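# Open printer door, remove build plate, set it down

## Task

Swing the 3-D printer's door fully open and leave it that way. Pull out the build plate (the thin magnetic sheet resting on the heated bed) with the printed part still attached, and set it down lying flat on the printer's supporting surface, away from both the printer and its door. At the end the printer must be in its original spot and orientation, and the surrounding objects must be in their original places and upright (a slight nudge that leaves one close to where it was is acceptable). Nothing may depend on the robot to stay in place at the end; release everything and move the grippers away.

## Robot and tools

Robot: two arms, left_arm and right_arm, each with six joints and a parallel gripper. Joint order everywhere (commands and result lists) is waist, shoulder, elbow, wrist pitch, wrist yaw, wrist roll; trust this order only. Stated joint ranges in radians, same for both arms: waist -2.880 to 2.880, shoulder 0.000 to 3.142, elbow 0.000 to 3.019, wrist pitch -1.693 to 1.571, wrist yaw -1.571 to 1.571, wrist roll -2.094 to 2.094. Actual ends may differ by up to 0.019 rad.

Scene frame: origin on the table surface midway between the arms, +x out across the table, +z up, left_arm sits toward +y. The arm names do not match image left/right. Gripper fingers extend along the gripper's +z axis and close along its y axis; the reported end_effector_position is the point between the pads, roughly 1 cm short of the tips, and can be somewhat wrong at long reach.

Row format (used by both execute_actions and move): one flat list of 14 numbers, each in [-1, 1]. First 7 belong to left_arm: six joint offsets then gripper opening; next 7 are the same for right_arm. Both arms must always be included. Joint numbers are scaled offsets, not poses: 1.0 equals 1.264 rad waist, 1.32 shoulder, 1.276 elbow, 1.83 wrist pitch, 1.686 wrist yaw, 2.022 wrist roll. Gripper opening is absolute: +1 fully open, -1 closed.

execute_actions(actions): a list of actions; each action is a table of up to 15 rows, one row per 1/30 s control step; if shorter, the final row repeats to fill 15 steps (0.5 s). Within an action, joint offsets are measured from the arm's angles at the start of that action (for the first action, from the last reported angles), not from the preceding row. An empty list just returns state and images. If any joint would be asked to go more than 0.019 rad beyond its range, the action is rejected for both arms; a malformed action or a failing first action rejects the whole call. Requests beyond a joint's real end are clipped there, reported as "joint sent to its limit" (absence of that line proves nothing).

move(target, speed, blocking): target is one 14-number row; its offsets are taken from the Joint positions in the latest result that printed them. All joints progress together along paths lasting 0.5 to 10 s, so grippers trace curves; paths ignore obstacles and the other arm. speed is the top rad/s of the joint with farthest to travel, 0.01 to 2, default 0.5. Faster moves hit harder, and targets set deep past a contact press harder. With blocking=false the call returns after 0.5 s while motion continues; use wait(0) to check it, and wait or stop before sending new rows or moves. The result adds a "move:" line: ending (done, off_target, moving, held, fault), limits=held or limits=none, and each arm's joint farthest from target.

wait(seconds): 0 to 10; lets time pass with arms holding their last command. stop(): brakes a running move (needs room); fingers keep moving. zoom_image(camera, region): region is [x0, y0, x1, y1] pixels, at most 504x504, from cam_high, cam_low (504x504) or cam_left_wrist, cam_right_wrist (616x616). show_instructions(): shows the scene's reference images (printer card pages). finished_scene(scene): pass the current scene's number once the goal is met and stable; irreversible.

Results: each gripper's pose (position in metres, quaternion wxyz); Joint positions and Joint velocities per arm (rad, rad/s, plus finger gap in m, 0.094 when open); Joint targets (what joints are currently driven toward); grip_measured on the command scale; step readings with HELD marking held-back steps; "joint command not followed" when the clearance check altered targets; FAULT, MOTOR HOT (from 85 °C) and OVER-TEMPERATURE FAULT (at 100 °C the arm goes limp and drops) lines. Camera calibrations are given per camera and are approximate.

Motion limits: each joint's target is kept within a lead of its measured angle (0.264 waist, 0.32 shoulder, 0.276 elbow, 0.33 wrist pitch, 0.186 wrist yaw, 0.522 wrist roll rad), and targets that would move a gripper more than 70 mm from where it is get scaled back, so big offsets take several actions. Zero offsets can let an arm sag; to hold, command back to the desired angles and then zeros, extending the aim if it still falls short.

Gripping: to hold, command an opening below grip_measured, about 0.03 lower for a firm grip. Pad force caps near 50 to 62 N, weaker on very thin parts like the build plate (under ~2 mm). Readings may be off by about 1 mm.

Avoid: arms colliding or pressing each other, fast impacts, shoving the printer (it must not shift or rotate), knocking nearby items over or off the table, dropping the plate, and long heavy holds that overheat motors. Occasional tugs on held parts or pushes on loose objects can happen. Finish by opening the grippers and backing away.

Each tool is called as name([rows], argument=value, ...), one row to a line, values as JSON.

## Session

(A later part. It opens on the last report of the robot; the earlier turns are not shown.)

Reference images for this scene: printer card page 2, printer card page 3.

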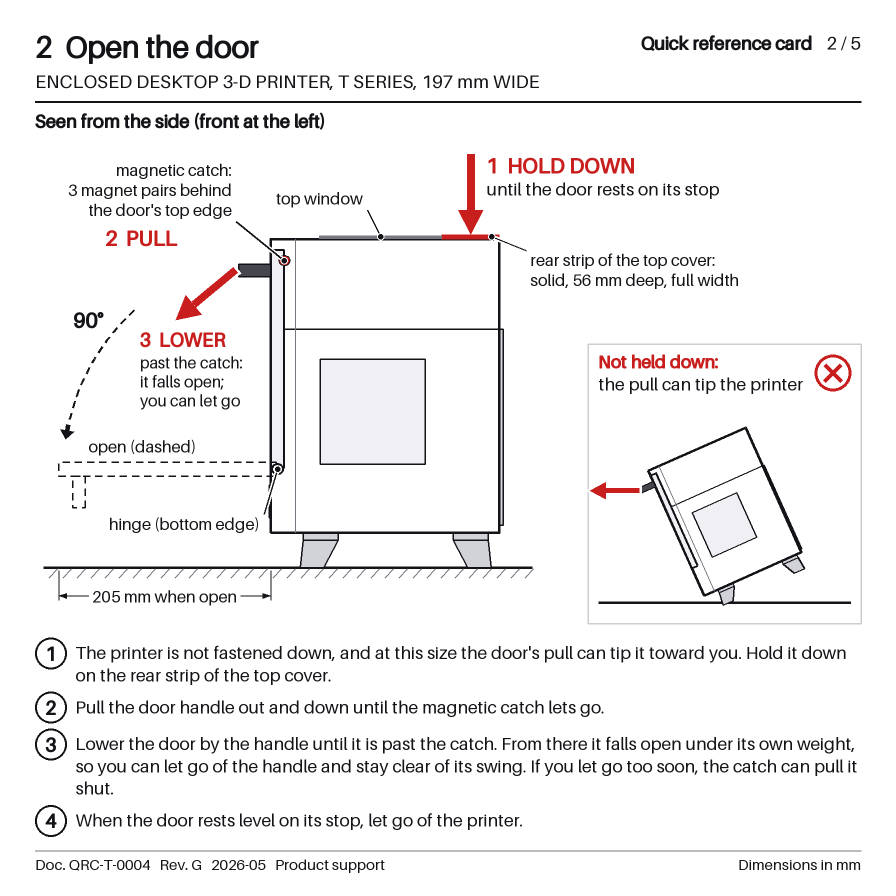

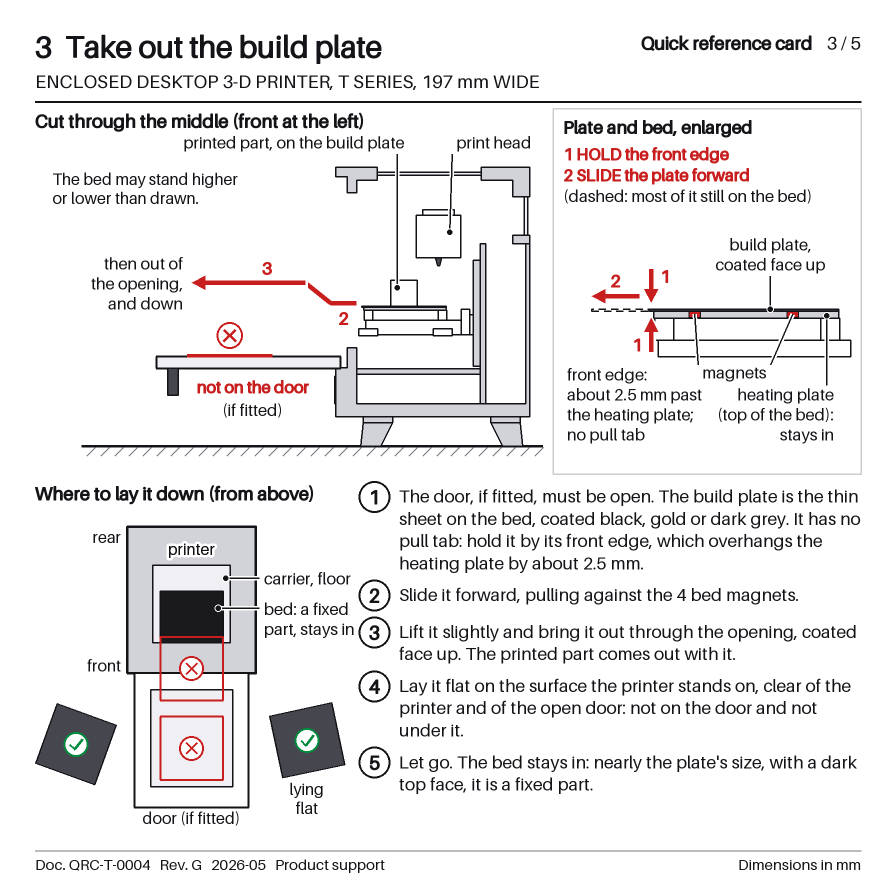

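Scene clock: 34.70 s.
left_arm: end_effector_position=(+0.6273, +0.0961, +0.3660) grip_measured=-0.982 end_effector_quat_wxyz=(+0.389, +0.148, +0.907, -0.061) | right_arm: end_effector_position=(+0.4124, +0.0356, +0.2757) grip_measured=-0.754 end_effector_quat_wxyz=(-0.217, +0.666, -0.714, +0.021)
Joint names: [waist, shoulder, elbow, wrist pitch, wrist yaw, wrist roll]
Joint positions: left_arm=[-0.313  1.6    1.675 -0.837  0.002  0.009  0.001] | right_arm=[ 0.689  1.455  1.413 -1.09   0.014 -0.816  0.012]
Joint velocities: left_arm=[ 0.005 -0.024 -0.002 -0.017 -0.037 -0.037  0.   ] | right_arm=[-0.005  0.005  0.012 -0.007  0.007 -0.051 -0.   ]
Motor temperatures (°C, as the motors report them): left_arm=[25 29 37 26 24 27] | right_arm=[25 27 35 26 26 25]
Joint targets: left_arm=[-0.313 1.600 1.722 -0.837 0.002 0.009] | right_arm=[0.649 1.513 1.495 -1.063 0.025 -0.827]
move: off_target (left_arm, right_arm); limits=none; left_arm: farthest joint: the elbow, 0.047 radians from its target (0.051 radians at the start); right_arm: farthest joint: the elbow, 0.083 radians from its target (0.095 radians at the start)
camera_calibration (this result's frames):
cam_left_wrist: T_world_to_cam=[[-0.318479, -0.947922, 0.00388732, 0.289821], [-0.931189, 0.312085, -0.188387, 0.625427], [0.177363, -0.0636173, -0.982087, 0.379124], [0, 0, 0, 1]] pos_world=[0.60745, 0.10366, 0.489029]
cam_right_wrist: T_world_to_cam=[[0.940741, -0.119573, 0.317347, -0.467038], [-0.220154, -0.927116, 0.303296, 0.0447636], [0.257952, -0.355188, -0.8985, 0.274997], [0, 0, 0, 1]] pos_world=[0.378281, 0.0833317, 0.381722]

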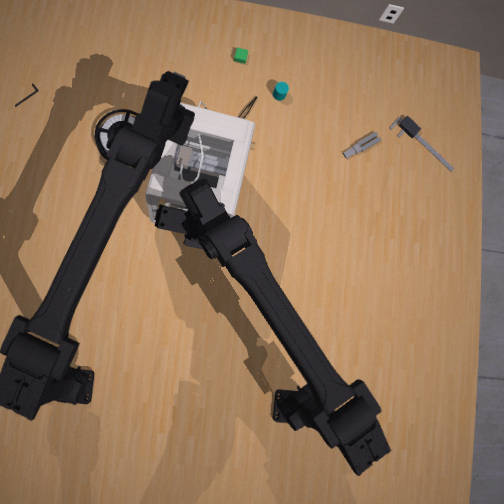

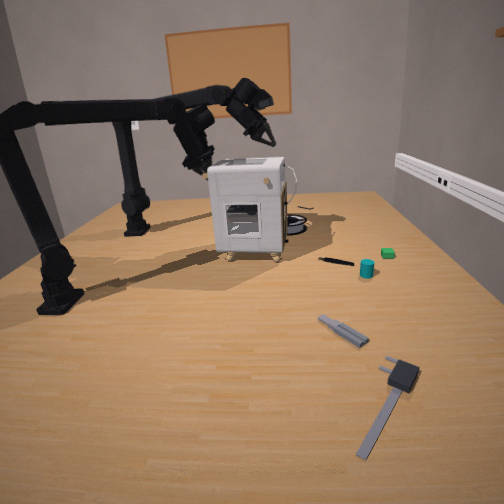

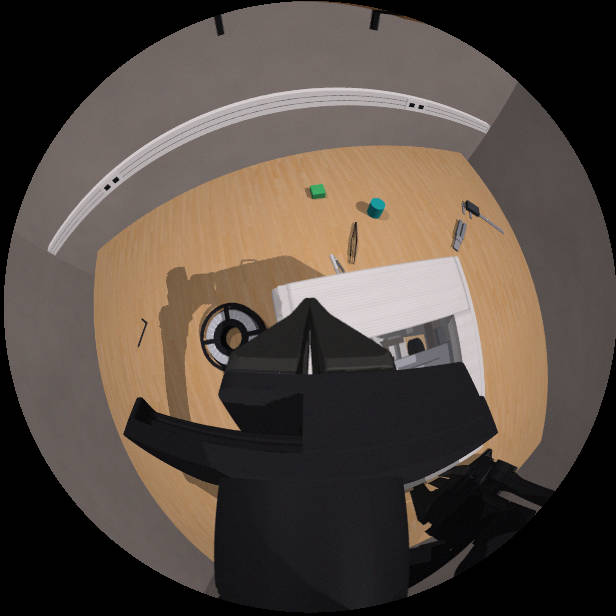

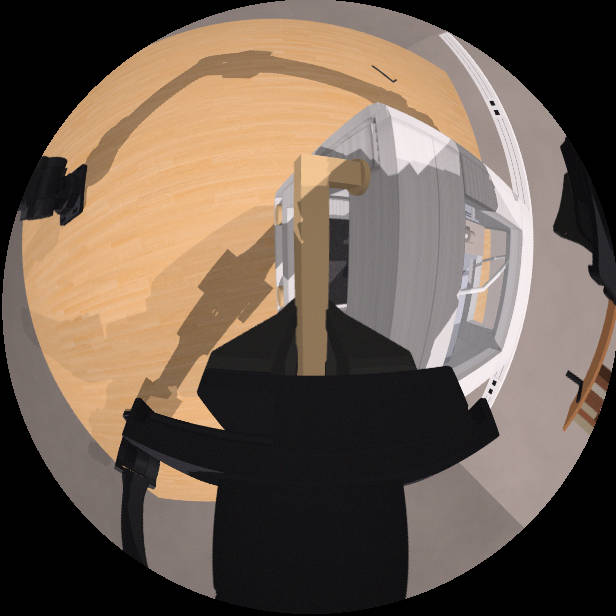

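move(target=[0,0,0.04,0,0,0,-1, -0.05,0.068,0.1,0.016,0,-0.01,-0.8], speed=0.05)

Scene clock: 38.23 s.
left_arm: end_effector_position=(+0.6278, +0.0959, +0.3681) grip_measured=-0.982 end_effector_quat_wxyz=(+0.391, +0.148, +0.907, -0.061) | right_arm: end_effector_position=(+0.4246, +0.0403, +0.2761) grip_measured=-0.754 end_effector_quat_wxyz=(-0.214, +0.663, -0.717, +0.014)
Joint names: [waist, shoulder, elbow, wrist pitch, wrist yaw, wrist roll]
Joint positions: left_arm=[-0.313  1.6    1.679 -0.837  0.002  0.009  0.001] | right_arm=[ 0.676  1.491  1.454 -1.101 -0.002 -0.816  0.012]
Joint velocities: left_arm=[ 0.005  0.005 -0.007 -0.017 -0.066 -0.022  0.001] | right_arm=[-0.005 -0.024  0.012 -0.027 -0.051 -0.037  0.   ]
Motor temperatures (°C, as the motors report them): left_arm=[25 29 37 26 24 27] | right_arm=[25 27 36 26 26 25]
Joint targets: left_arm=[-0.313 1.600 1.726 -0.837 0.002 0.009] | right_arm=[0.625 1.545 1.540 -1.060 0.014 -0.836]
move: off_target (left_arm, right_arm); limits=none; left_arm: farthest joint: the elbow, 0.047 radians from its target (0.051 radians at the start); right_arm: farthest joint: the elbow, 0.087 radians from its target (0.128 radians at the start)
camera_calibration (this result's frames):
cam_left_wrist: T_world_to_cam=[[-0.318493, -0.947917, 0.00384504, 0.289843], [-0.930499, 0.311861, -0.192132, 0.62732], [0.180926, -0.0647706, -0.981361, 0.378725], [0, 0, 0, 1]] pos_world=[0.607512, 0.10364, 0.49108]
cam_right_wrist: T_world_to_cam=[[0.944157, -0.127514, 0.303821, -0.47551], [-0.221676, -0.928022, 0.299391, 0.0533768], [0.243776, -0.350022, -0.904466, 0.281397], [0, 0, 0, 1]] pos_world=[0.392191, 0.0873959, 0.383003]

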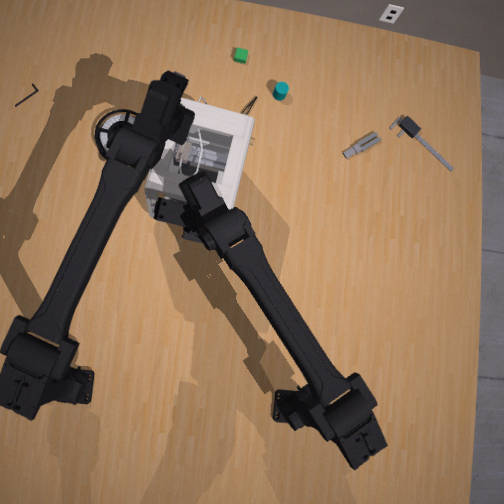

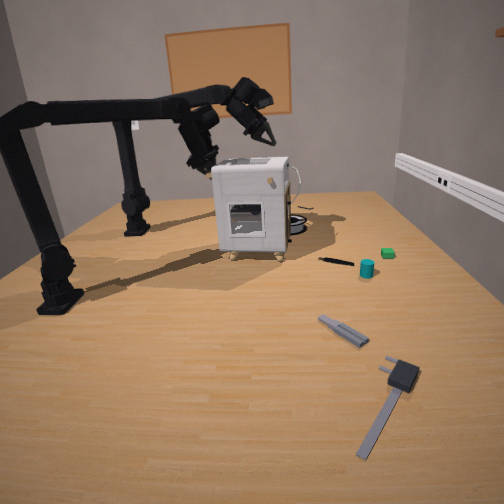

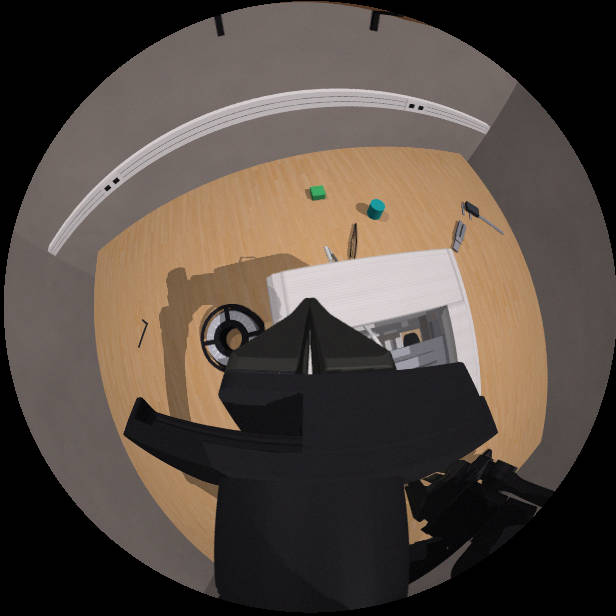

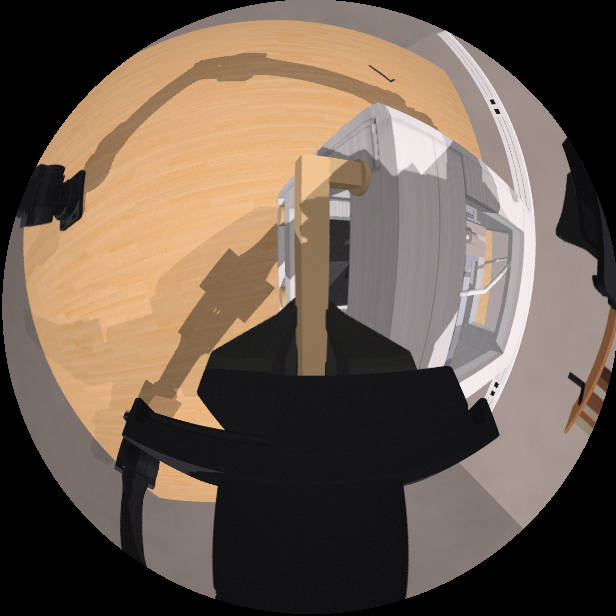

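move(target=[0,0,0.03,0,0,0,-1, -0.065,0.043,0.072,0.016,0,-0.01,-0.8], speed=0.05)

zoom_image(camera="cam_high", region=[110, 60, 290, 240])

Scene clock: 41.40 s.
left_arm: end_effector_position=(+0.6278, +0.0959, +0.3681) grip_measured=-0.982 end_effector_quat_wxyz=(+0.391, +0.148, +0.907, -0.061) | right_arm: end_effector_position=(+0.4287, +0.0385, +0.2759) grip_measured=-0.754 end_effector_quat_wxyz=(-0.214, +0.663, -0.717, +0.005)
Joint names: [waist, shoulder, elbow, wrist pitch, wrist yaw, wrist roll]
Joint positions: left_arm=[-0.313  1.6    1.679 -0.837  0.002  0.009  0.001] | right_arm=[ 0.661  1.498  1.462 -1.105 -0.026 -0.826  0.012]
Joint velocities: left_arm=[-0.015  0.015 -0.002 -0.002 -0.007  0.066  0.001] | right_arm=[-0.005  0.005 -0.002  0.027 -0.037 -0.066 -0.003]
Motor temperatures (°C, as the motors report them): left_arm=[25 29 38 26 24 27] | right_arm=[25 27 37 26 26 25]
Joint targets: left_arm=[-0.313 1.600 1.717 -0.837 0.002 0.009] | right_arm=[0.594 1.548 1.546 -1.072 -0.001 -0.837]
move: off_target (left_arm, right_arm); limits=none; left_arm: farthest joint: the elbow, 0.038 radians from its target (0.038 radians at the start); right_arm: farthest joint: the elbow, 0.084 radians from its target (0.092 radians at the start)
camera_calibration (this result's frames):
cam_left_wrist: T_world_to_cam=[[-0.318493, -0.947917, 0.00384504, 0.289843], [-0.930499, 0.311861, -0.192132, 0.62732], [0.180926, -0.0647706, -0.981361, 0.378725], [0, 0, 0, 1]] pos_world=[0.607512, 0.10364, 0.49108]
cam_right_wrist: T_world_to_cam=[[0.948623, -0.127142, 0.289742, -0.477599], [-0.213876, -0.932495, 0.291048, 0.0518104], [0.233179, -0.338064, -0.911779, 0.285628], [0, 0, 0, 1]] pos_world=[0.39754, 0.0841508, 0.383731]

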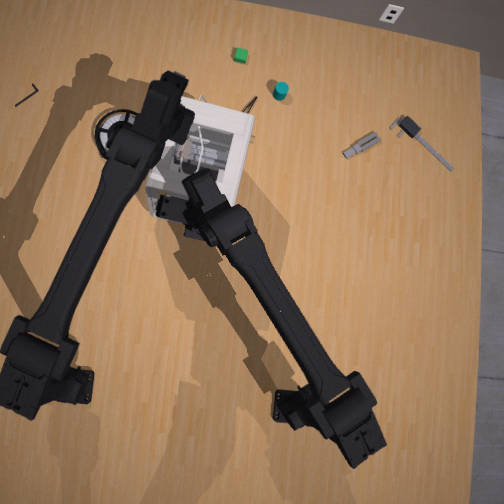

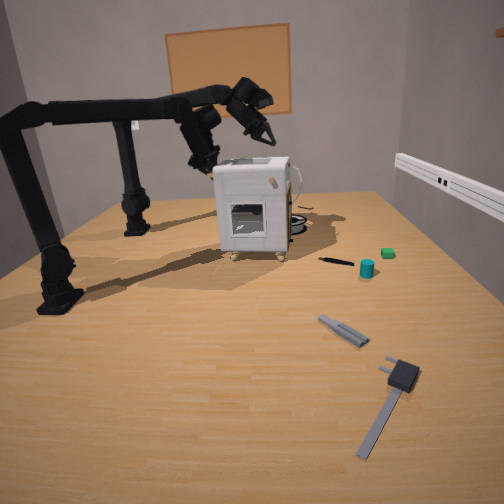

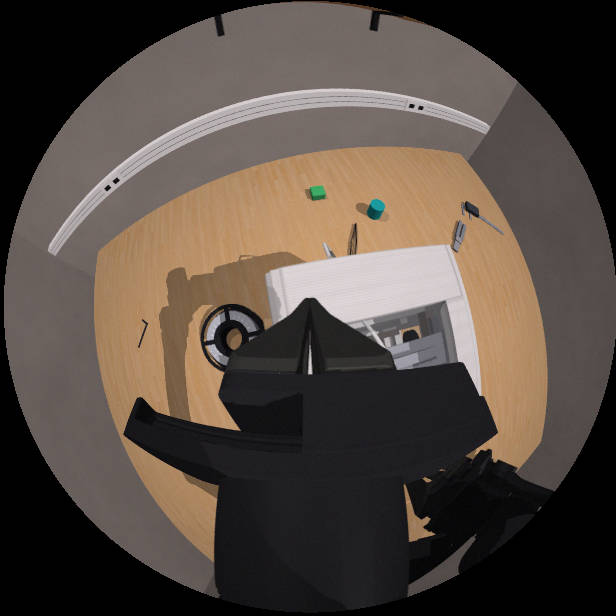

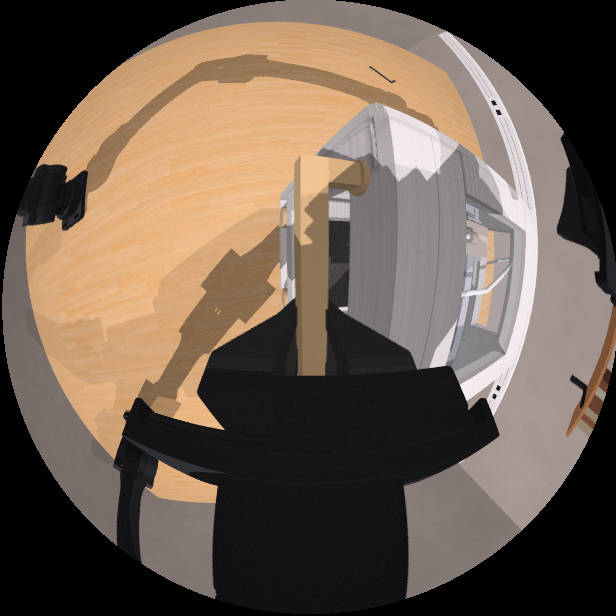

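Region (110, 60, 290, 240) of cam_high's 504x504 image, scaled by 2.800, with more detail than that image has.

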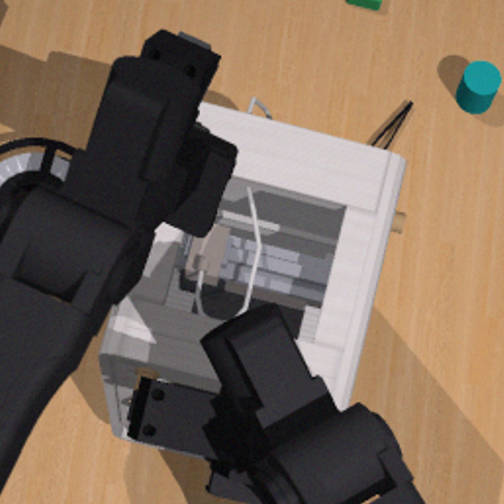

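move(target=[0,0.11,-0.03,-0.014,0,0,-1, 0,0,-0.05,0,0,0,-0.8], speed=0.08)

move(target=[0,0.075,-0.01,-0.01,0,0,-1, 0.05,-0.04,-0.12,-0.02,0,0,-0.8], speed=0.06)

Scene clock: 47.47 s.
left_arm: end_effector_position=(+0.6359, +0.0933, +0.3278) grip_measured=-0.982 end_effector_quat_wxyz=(+0.361, +0.150, +0.919, -0.056) | right_arm: end_effector_position=(+0.4262, +0.0386, +0.2741) grip_measured=-0.754 end_effector_quat_wxyz=(-0.216, +0.664, -0.716, +0.003)
Joint names: [waist, shoulder, elbow, wrist pitch, wrist yaw, wrist roll]
Joint positions: left_arm=[-0.313  1.65   1.664 -0.837  0.002  0.009  0.001] | right_arm=[ 0.663  1.49   1.448 -1.093 -0.03  -0.826  0.012]
Joint velocities: left_arm=[-0.015 -0.015 -0.017 -0.002 -0.007 -0.007 -0.001] | right_arm=[-0.005 -0.005 -0.007 -0.007 -0.022 -0.051 -0.001]
Motor temperatures (°C, as the motors report them): left_arm=[25 29 38 26 24 27] | right_arm=[25 27 38 26 26 25]
Joint targets: left_arm=[-0.313 1.742 1.642 -0.862 0.002 0.009] | right_arm=[0.661 1.498 1.398 -1.105 -0.026 -0.826]
move: off_target (left_arm, right_arm); limits=none; left_arm: farthest joint: the shoulder, 0.095 radians from its target (0.145 radians at the start); right_arm: farthest joint: the elbow, 0.049 radians from its target (0.064 radians at the start)
camera_calibration (this result's frames):
cam_left_wrist: T_world_to_cam=[[-0.318234, -0.948001, 0.00455571, 0.289702], [-0.940382, 0.31506, -0.128134, 0.612944], [0.120036, -0.0450606, -0.991746, 0.377759], [0, 0, 0, 1]] pos_world=[0.62325, 0.0985459, 0.451861]
cam_right_wrist: T_world_to_cam=[[0.948664, -0.12571, 0.290229, -0.474885], [-0.211052, -0.935049, 0.284852, 0.0524704], [0.23557, -0.331482, -0.913579, 0.28383], [0, 0, 0, 1]] pos_world=[0.394719, 0.0834492, 0.38218]

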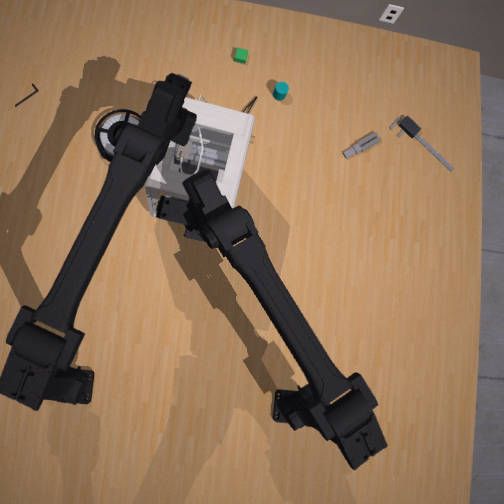

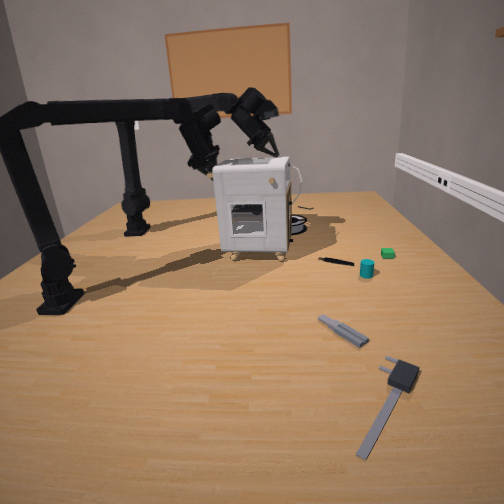

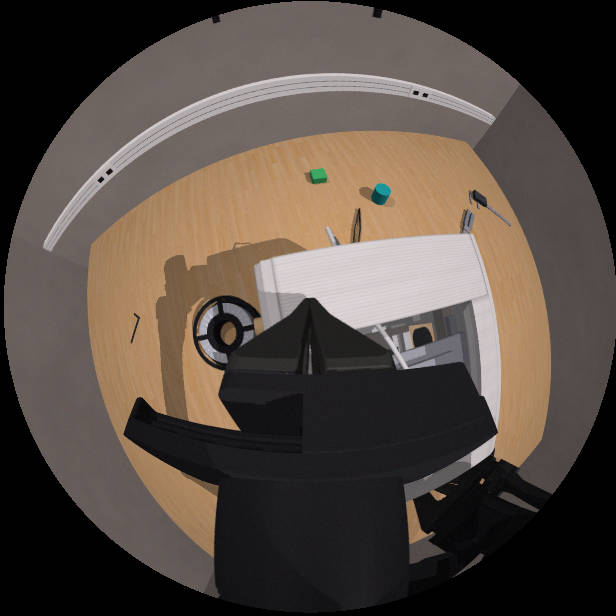

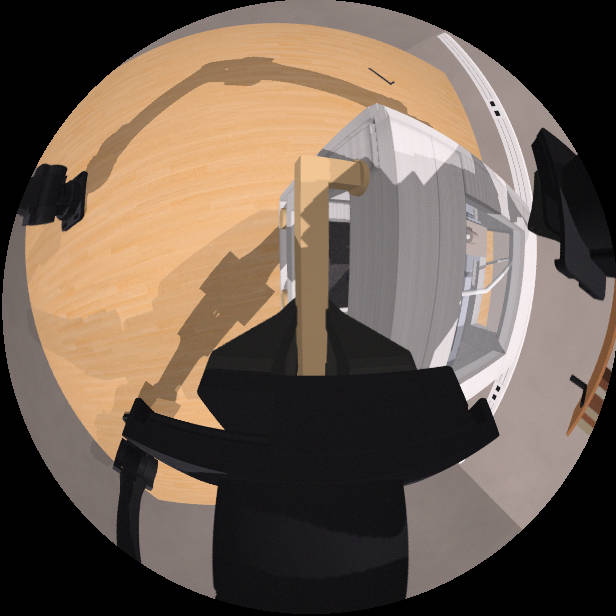

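Scene clock: 50.30 s.
left_arm: end_effector_position=(+0.6369, +0.0930, +0.3331) grip_measured=-0.982 end_effector_quat_wxyz=(+0.366, +0.149, +0.917, -0.057) | right_arm: end_effector_position=(+0.4065, +0.0347, +0.2697) grip_measured=-0.754 end_effector_quat_wxyz=(-0.222, +0.679, -0.699, +0.010)
Joint names: [waist, shoulder, elbow, wrist pitch, wrist yaw, wrist roll]
Joint positions: left_arm=[-0.313  1.648  1.671 -0.835  0.002  0.009  0.001] | right_arm=[ 0.684  1.438  1.376 -1.062 -0.018 -0.854  0.012]
Joint velocities: left_arm=[-0.005 -0.005  0.017  0.002  0.007  0.007  0.001] | right_arm=[ 0.005 -0.005  0.002 -0.007 -0.022 -0.051 -0.001]
Motor temperatures (°C, as the motors report them): left_arm=[25 29 37 26 24 27] | right_arm=[25 27 36 26 26 25]
Joint targets: left_arm=[-0.313 1.742 1.652 -0.854 0.002 0.009] | right_arm=[0.726 1.438 1.295 -1.130 -0.030 -0.826]
move: off_target (left_arm, right_arm); limits=none; left_arm: farthest joint: the shoulder, 0.101 radians from its target (0.099 radians at the start); right_arm: farthest joint: the elbow, 0.081 radians from its target (0.153 radians at the start)
camera_calibration (this result's frames):
cam_left_wrist: T_world_to_cam=[[-0.31828, -0.947986, 0.0044399, 0.289755], [-0.939026, 0.314622, -0.138719, 0.61733], [0.130107, -0.0483206, -0.990322, 0.37637], [0, 0, 0, 1]] pos_world=[0.622944, 0.0986451, 0.457076]
cam_right_wrist: T_world_to_cam=[[0.945495, -0.0843692, 0.314517, -0.462192], [-0.179887, -0.940429, 0.288502, 0.0324932], [0.27144, -0.329355, -0.904348, 0.26602], [0, 0, 0, 1]] pos_world=[0.370637, 0.0791775, 0.376567]

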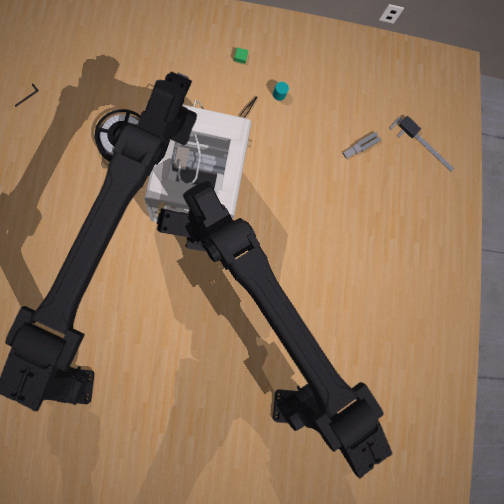

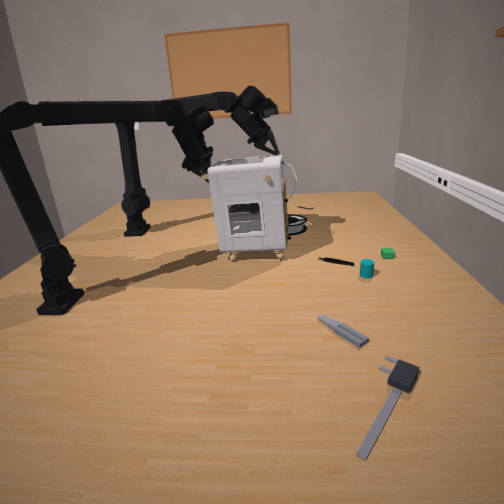

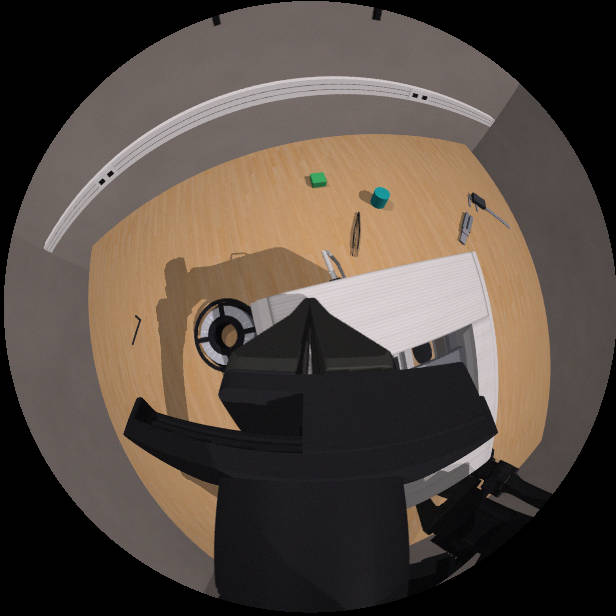

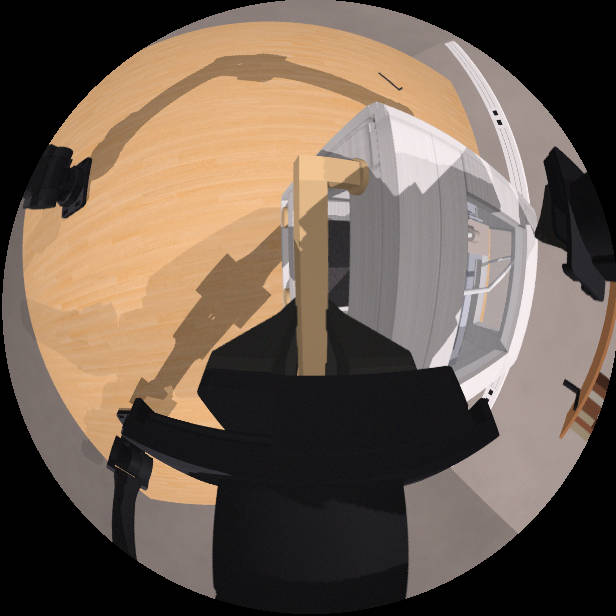

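move(target=[0,0.05,-0.05,-0.01,0,0,-1, -0.027,0.05,0.085,-0.02,0,0.015,-0.8], speed=0.08)

Scene clock: 52.73 s.
left_arm: end_effector_position=(+0.6333, +0.0941, +0.3276) grip_measured=-0.982 end_effector_quat_wxyz=(+0.362, +0.150, +0.918, -0.056) | right_arm: end_effector_position=(+0.4205, +0.0348, +0.2753) grip_measured=-0.754 end_effector_quat_wxyz=(-0.219, +0.678, -0.701, +0.011)
Joint names: [waist, shoulder, elbow, wrist pitch, wrist yaw, wrist roll]
Joint positions: left_arm=[-0.313  1.642  1.653 -0.832  0.002  0.009  0.001] | right_arm=[ 0.666  1.469  1.425 -1.085 -0.024 -0.867  0.012]
Joint velocities: left_arm=[-0.015  0.015  0.017 -0.027 -0.007 -0.007 -0.   ] | right_arm=[ 0.005 -0.005 -0.007  0.002 -0.007  0.007 -0.002]
Motor temperatures (°C, as the motors report them): left_arm=[25 29 37 26 24 27] | right_arm=[25 27 36 26 26 25]
Joint targets: left_arm=[-0.313 1.713 1.607 -0.853 0.002 0.009] | right_arm=[0.650 1.504 1.485 -1.098 -0.018 -0.824]
move: off_target (left_arm, right_arm); limits=none; left_arm: farthest joint: the shoulder, 0.072 radians from its target (0.066 radians at the start); right_arm: farthest joint: the elbow, 0.059 radians from its target (0.108 radians at the start)
camera_calibration (this result's frames):
cam_left_wrist: T_world_to_cam=[[-0.31824, -0.947999, 0.0045392, 0.289683], [-0.940195, 0.315, -0.129647, 0.610637], [0.121475, -0.0455266, -0.99155, 0.377033], [0, 0, 0, 1]] pos_world=[0.620506, 0.0994341, 0.4517]
cam_right_wrist: T_world_to_cam=[[0.946342, -0.0868321, 0.311281, -0.476519], [-0.182475, -0.938556, 0.292942, 0.0333437], [0.266718, -0.334025, -0.90404, 0.269344], [0, 0, 0, 1]] pos_world=[0.385196, 0.0798852, 0.382061]

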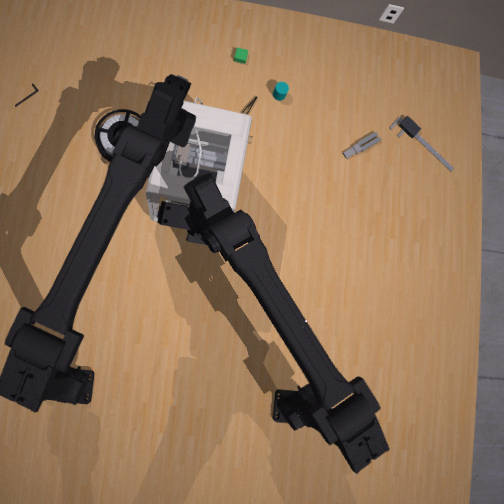

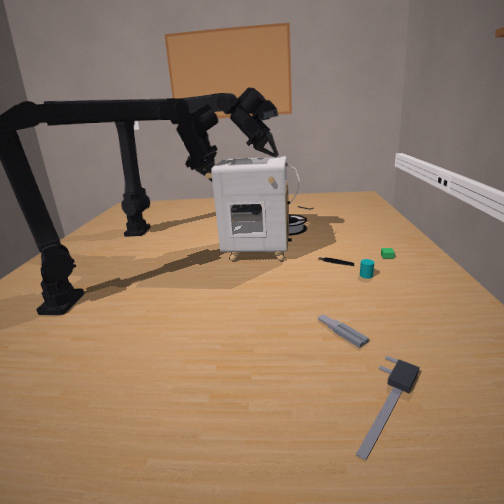

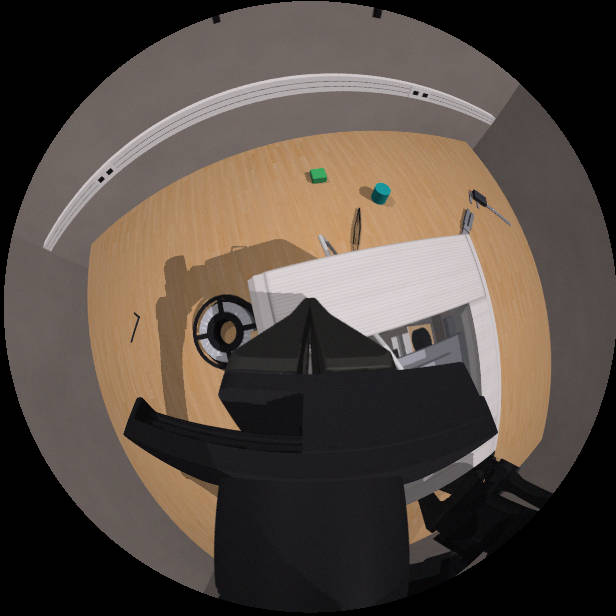

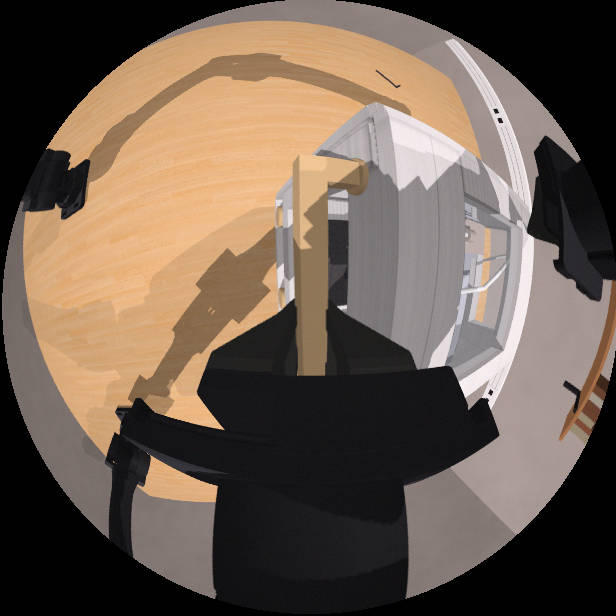

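move(target=[0,0.05,-0.04,-0.01,0,0,-1, -0.05,0.09,0.16,-0.155,-0.12,0.01,-0.62], speed=0.08)

Scene clock: 61.30 s.
left_arm: end_effector_position=(+0.6317, +0.0947, +0.3279) grip_measured=-0.982 end_effector_quat_wxyz=(+0.362, +0.150, +0.918, -0.057) | right_arm: end_effector_position=(+0.4081, +0.0341, +0.2743) grip_measured=-0.621 end_effector_quat_wxyz=(+0.126, -0.667, +0.728, +0.096)
Joint names: [waist, shoulder, elbow, wrist pitch, wrist yaw, wrist roll]
Joint positions: left_arm=[-0.313  1.636  1.646 -0.83   0.002  0.009  0.001] | right_arm=[ 0.615  1.569  1.569 -1.341 -0.221 -0.842  0.018]
Joint velocities: left_arm=[-0.005 -0.005  0.002 -0.042 -0.022 -0.037 -0.   ] | right_arm=[-0.005 -0.015  0.002 -0.002 -0.022  0.007  0.   ]
Motor temperatures (°C, as the motors report them): left_arm=[25 29 36 26 24 27] | right_arm=[25 27 38 26 26 25]
Joint targets: left_arm=[-0.313 1.708 1.602 -0.851 0.002 0.009] | right_arm=[0.602 1.587 1.629 -1.369 -0.226 -0.847]
move: off_target (left_arm, right_arm); limits=none; left_arm: farthest joint: the shoulder, 0.072 radians from its target (0.066 radians at the start); right_arm: farthest joint: the elbow, 0.060 radians from its target (0.204 radians at the start)
camera_calibration (this result's frames):
cam_left_wrist: T_world_to_cam=[[-0.318247, -0.947997, 0.00452267, 0.289673], [-0.940006, 0.314939, -0.13116, 0.609361], [0.122915, -0.0459925, -0.991351, 0.376641], [0, 0, 0, 1]] pos_world=[0.618696, 0.10002, 0.451997]
cam_right_wrist: T_world_to_cam=[[0.994694, -0.0991711, 0.0273817, -0.405956], [-0.102781, -0.946102, 0.307127, -0.00545629], [-0.00455228, -0.308312, -0.951275, 0.394348], [0, 0, 0, 1]] pos_world=[0.405037, 0.0761606, 0.387924]

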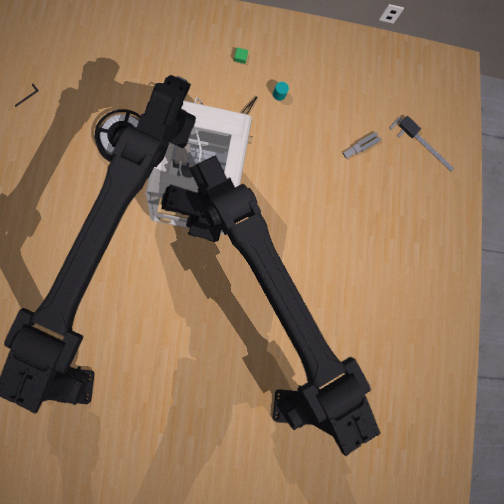

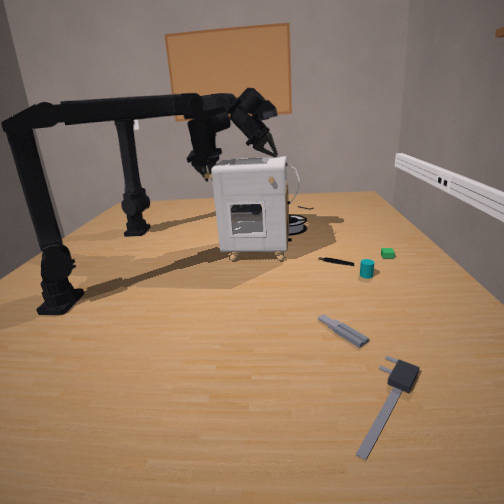

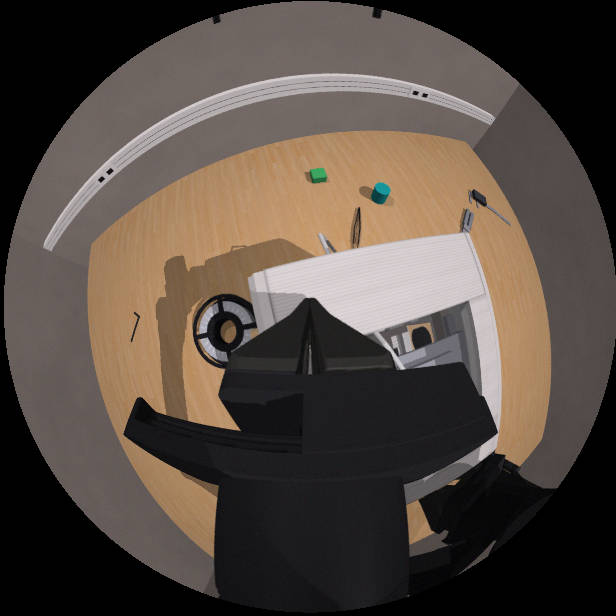

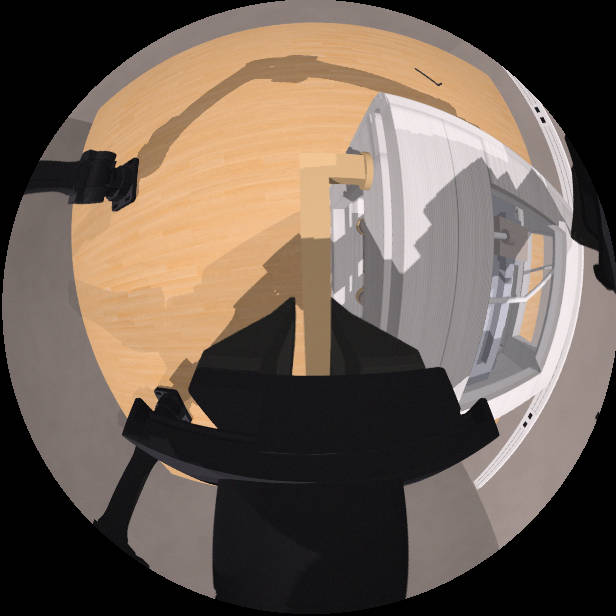

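move(target=[0,0.05,-0.03,-0.01,0,0,-1, 0.113,-0.133,-0.176,0.124,0.131,0.03,-0.55], speed=0.1)

Scene clock: 64.80 s.
left_arm: end_effector_position=(+0.6305, +0.0950, +0.3287) grip_measured=-0.982 end_effector_quat_wxyz=(+0.364, +0.150, +0.918, -0.057) | right_arm: end_effector_position=(+0.4027, +0.0343, +0.2709) grip_measured=-0.550 end_effector_quat_wxyz=(-0.215, +0.663, -0.717, +0.019)
Joint names: [waist, shoulder, elbow, wrist pitch, wrist yaw, wrist roll]
Joint positions: left_arm=[-0.313  1.632  1.642 -0.827  0.002  0.009  0.001] | right_arm=[ 0.7    1.436  1.381 -1.081  0.018 -0.797  0.021]
Joint velocities: left_arm=[-0.015 -0.015  0.017 -0.002 -0.037  0.037 -0.001] | right_arm=[-0.024 -0.005  0.002 -0.002  0.066 -0.022 -0.   ]
Motor temperatures (°C, as the motors report them): left_arm=[25 29 36 26 24 27] | right_arm=[25 27 37 26 26 25]
Joint targets: left_arm=[-0.313 1.702 1.608 -0.848 0.002 0.009] | right_arm=[0.758 1.393 1.345 -1.114 -0.001 -0.782]
move: off_target (left_arm, right_arm); limits=none; left_arm: farthest joint: the shoulder, 0.070 radians from its target (0.066 radians at the start); right_arm: farthest joint: the waist, 0.058 radians from its target (0.142 radians at the start)
camera_calibration (this result's frames):
cam_left_wrist: T_world_to_cam=[[-0.318506, -0.947909, 0.00477184, 0.289663], [-0.939598, 0.31504, -0.133809, 0.608842], [0.125336, -0.0471026, -0.990996, 0.375981], [0, 0, 0, 1]] pos_world=[0.617203, 0.100475, 0.452682]
cam_right_wrist: T_world_to_cam=[[0.941445, -0.127794, 0.312009, -0.455124], [-0.226077, -0.925798, 0.302964, 0.0452753], [0.25014, -0.355762, -0.900479, 0.276447], [0, 0, 0, 1]] pos_world=[0.369559, 0.0821028, 0.377221]

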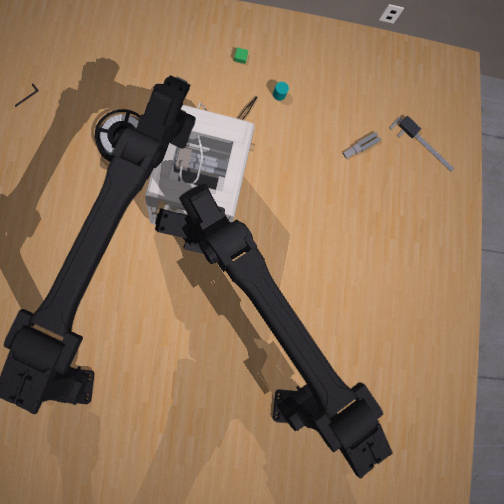

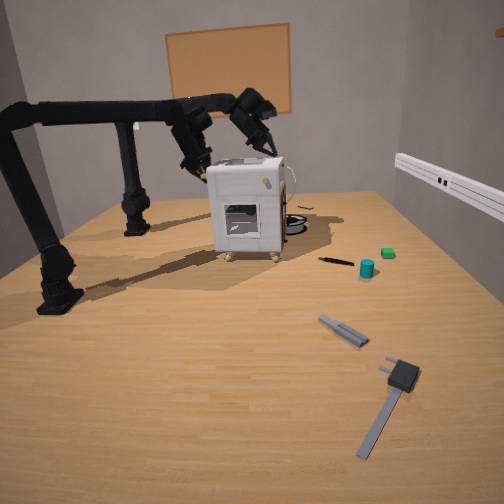

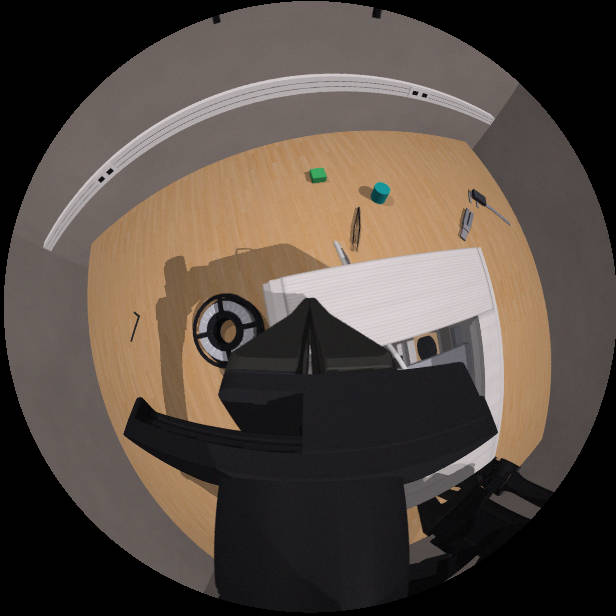

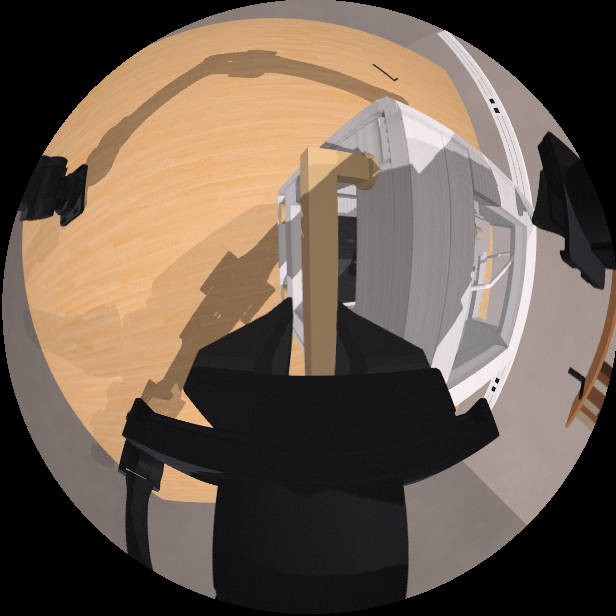

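move(target=[0,0.0,0.02,0,0,0,-1, -0.1,0.135,0.2,-0.155,-0.145,-0.02,-0.62], speed=0.08)

Scene clock: 69.47 s.
left_arm: end_effector_position=(+0.6298, +0.0952, +0.3318) grip_measured=-0.982 end_effector_quat_wxyz=(+0.366, +0.149, +0.917, -0.057) | right_arm: end_effector_position=(+0.4016, +0.0206, +0.2689) grip_measured=-0.619 end_effector_quat_wxyz=(+0.102, -0.649, +0.748, +0.097)
Joint names: [waist, shoulder, elbow, wrist pitch, wrist yaw, wrist roll]
Joint positions: left_arm=[-0.313  1.627  1.642 -0.825  0.002  0.009  0.001] | right_arm=[ 0.603  1.561  1.553 -1.378 -0.215 -0.807  0.018]
Joint velocities: left_arm=[-0.015 -0.005  0.007  0.002  0.037 -0.022  0.   ] | right_arm=[-0.005 -0.005 -0.002 -0.017 -0.022  0.081  0.001]
Motor temperatures (°C, as the motors report them): left_arm=[25 29 36 26 24 27] | right_arm=[25 27 38 26 26 25]
Joint targets: left_arm=[-0.313 1.632 1.667 -0.827 0.002 0.009] | right_arm=[0.573 1.614 1.636 -1.365 -0.226 -0.838]
move: off_target (left_arm, right_arm); limits=none; left_arm: farthest joint: the elbow, 0.026 radians from its target (0.026 radians at the start); right_arm: farthest joint: the elbow, 0.083 radians from its target (0.255 radians at the start)
camera_calibration (this result's frames):
cam_left_wrist: T_world_to_cam=[[-0.318531, -0.947901, 0.00470822, 0.289677], [-0.938855, 0.314799, -0.139477, 0.609993], [0.130729, -0.0488483, -0.990214, 0.375684], [0, 0, 0, 1]] pos_world=[0.615853, 0.100912, 0.455724]
cam_right_wrist: T_world_to_cam=[[0.989149, -0.14632, -0.0132593, -0.386532], [-0.13314, -0.930881, 0.340197, -0.0142976], [-0.0621203, -0.33474, -0.940261, 0.405737], [0, 0, 0, 1]] pos_world=[0.405639, 0.0659496, 0.381237]

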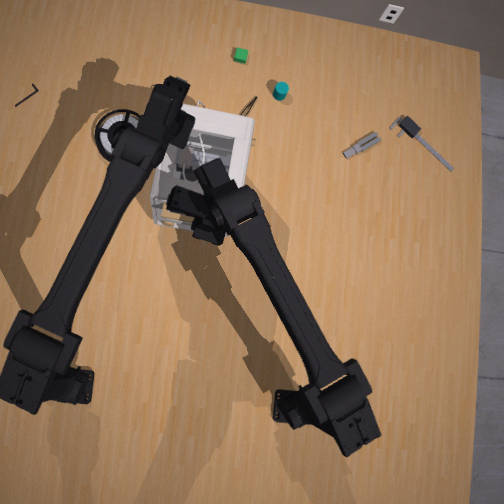

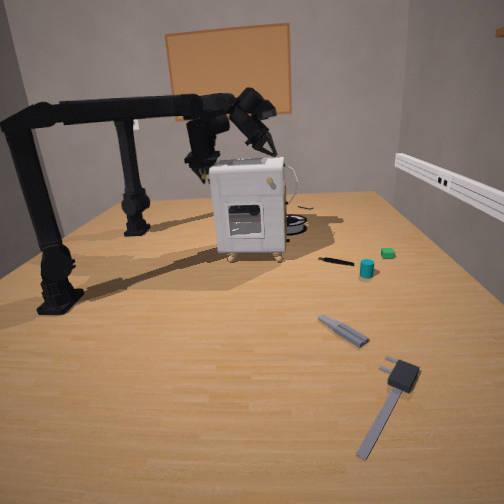

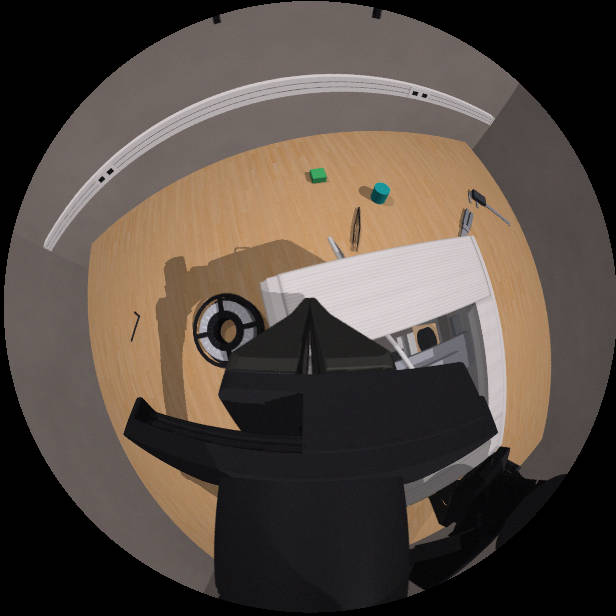

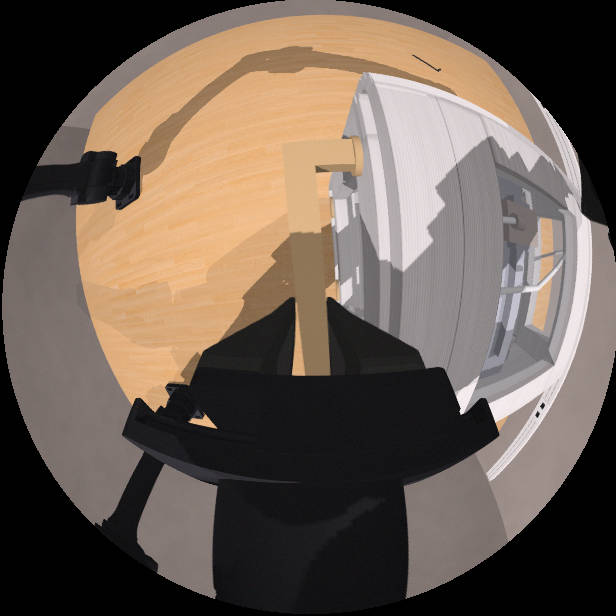

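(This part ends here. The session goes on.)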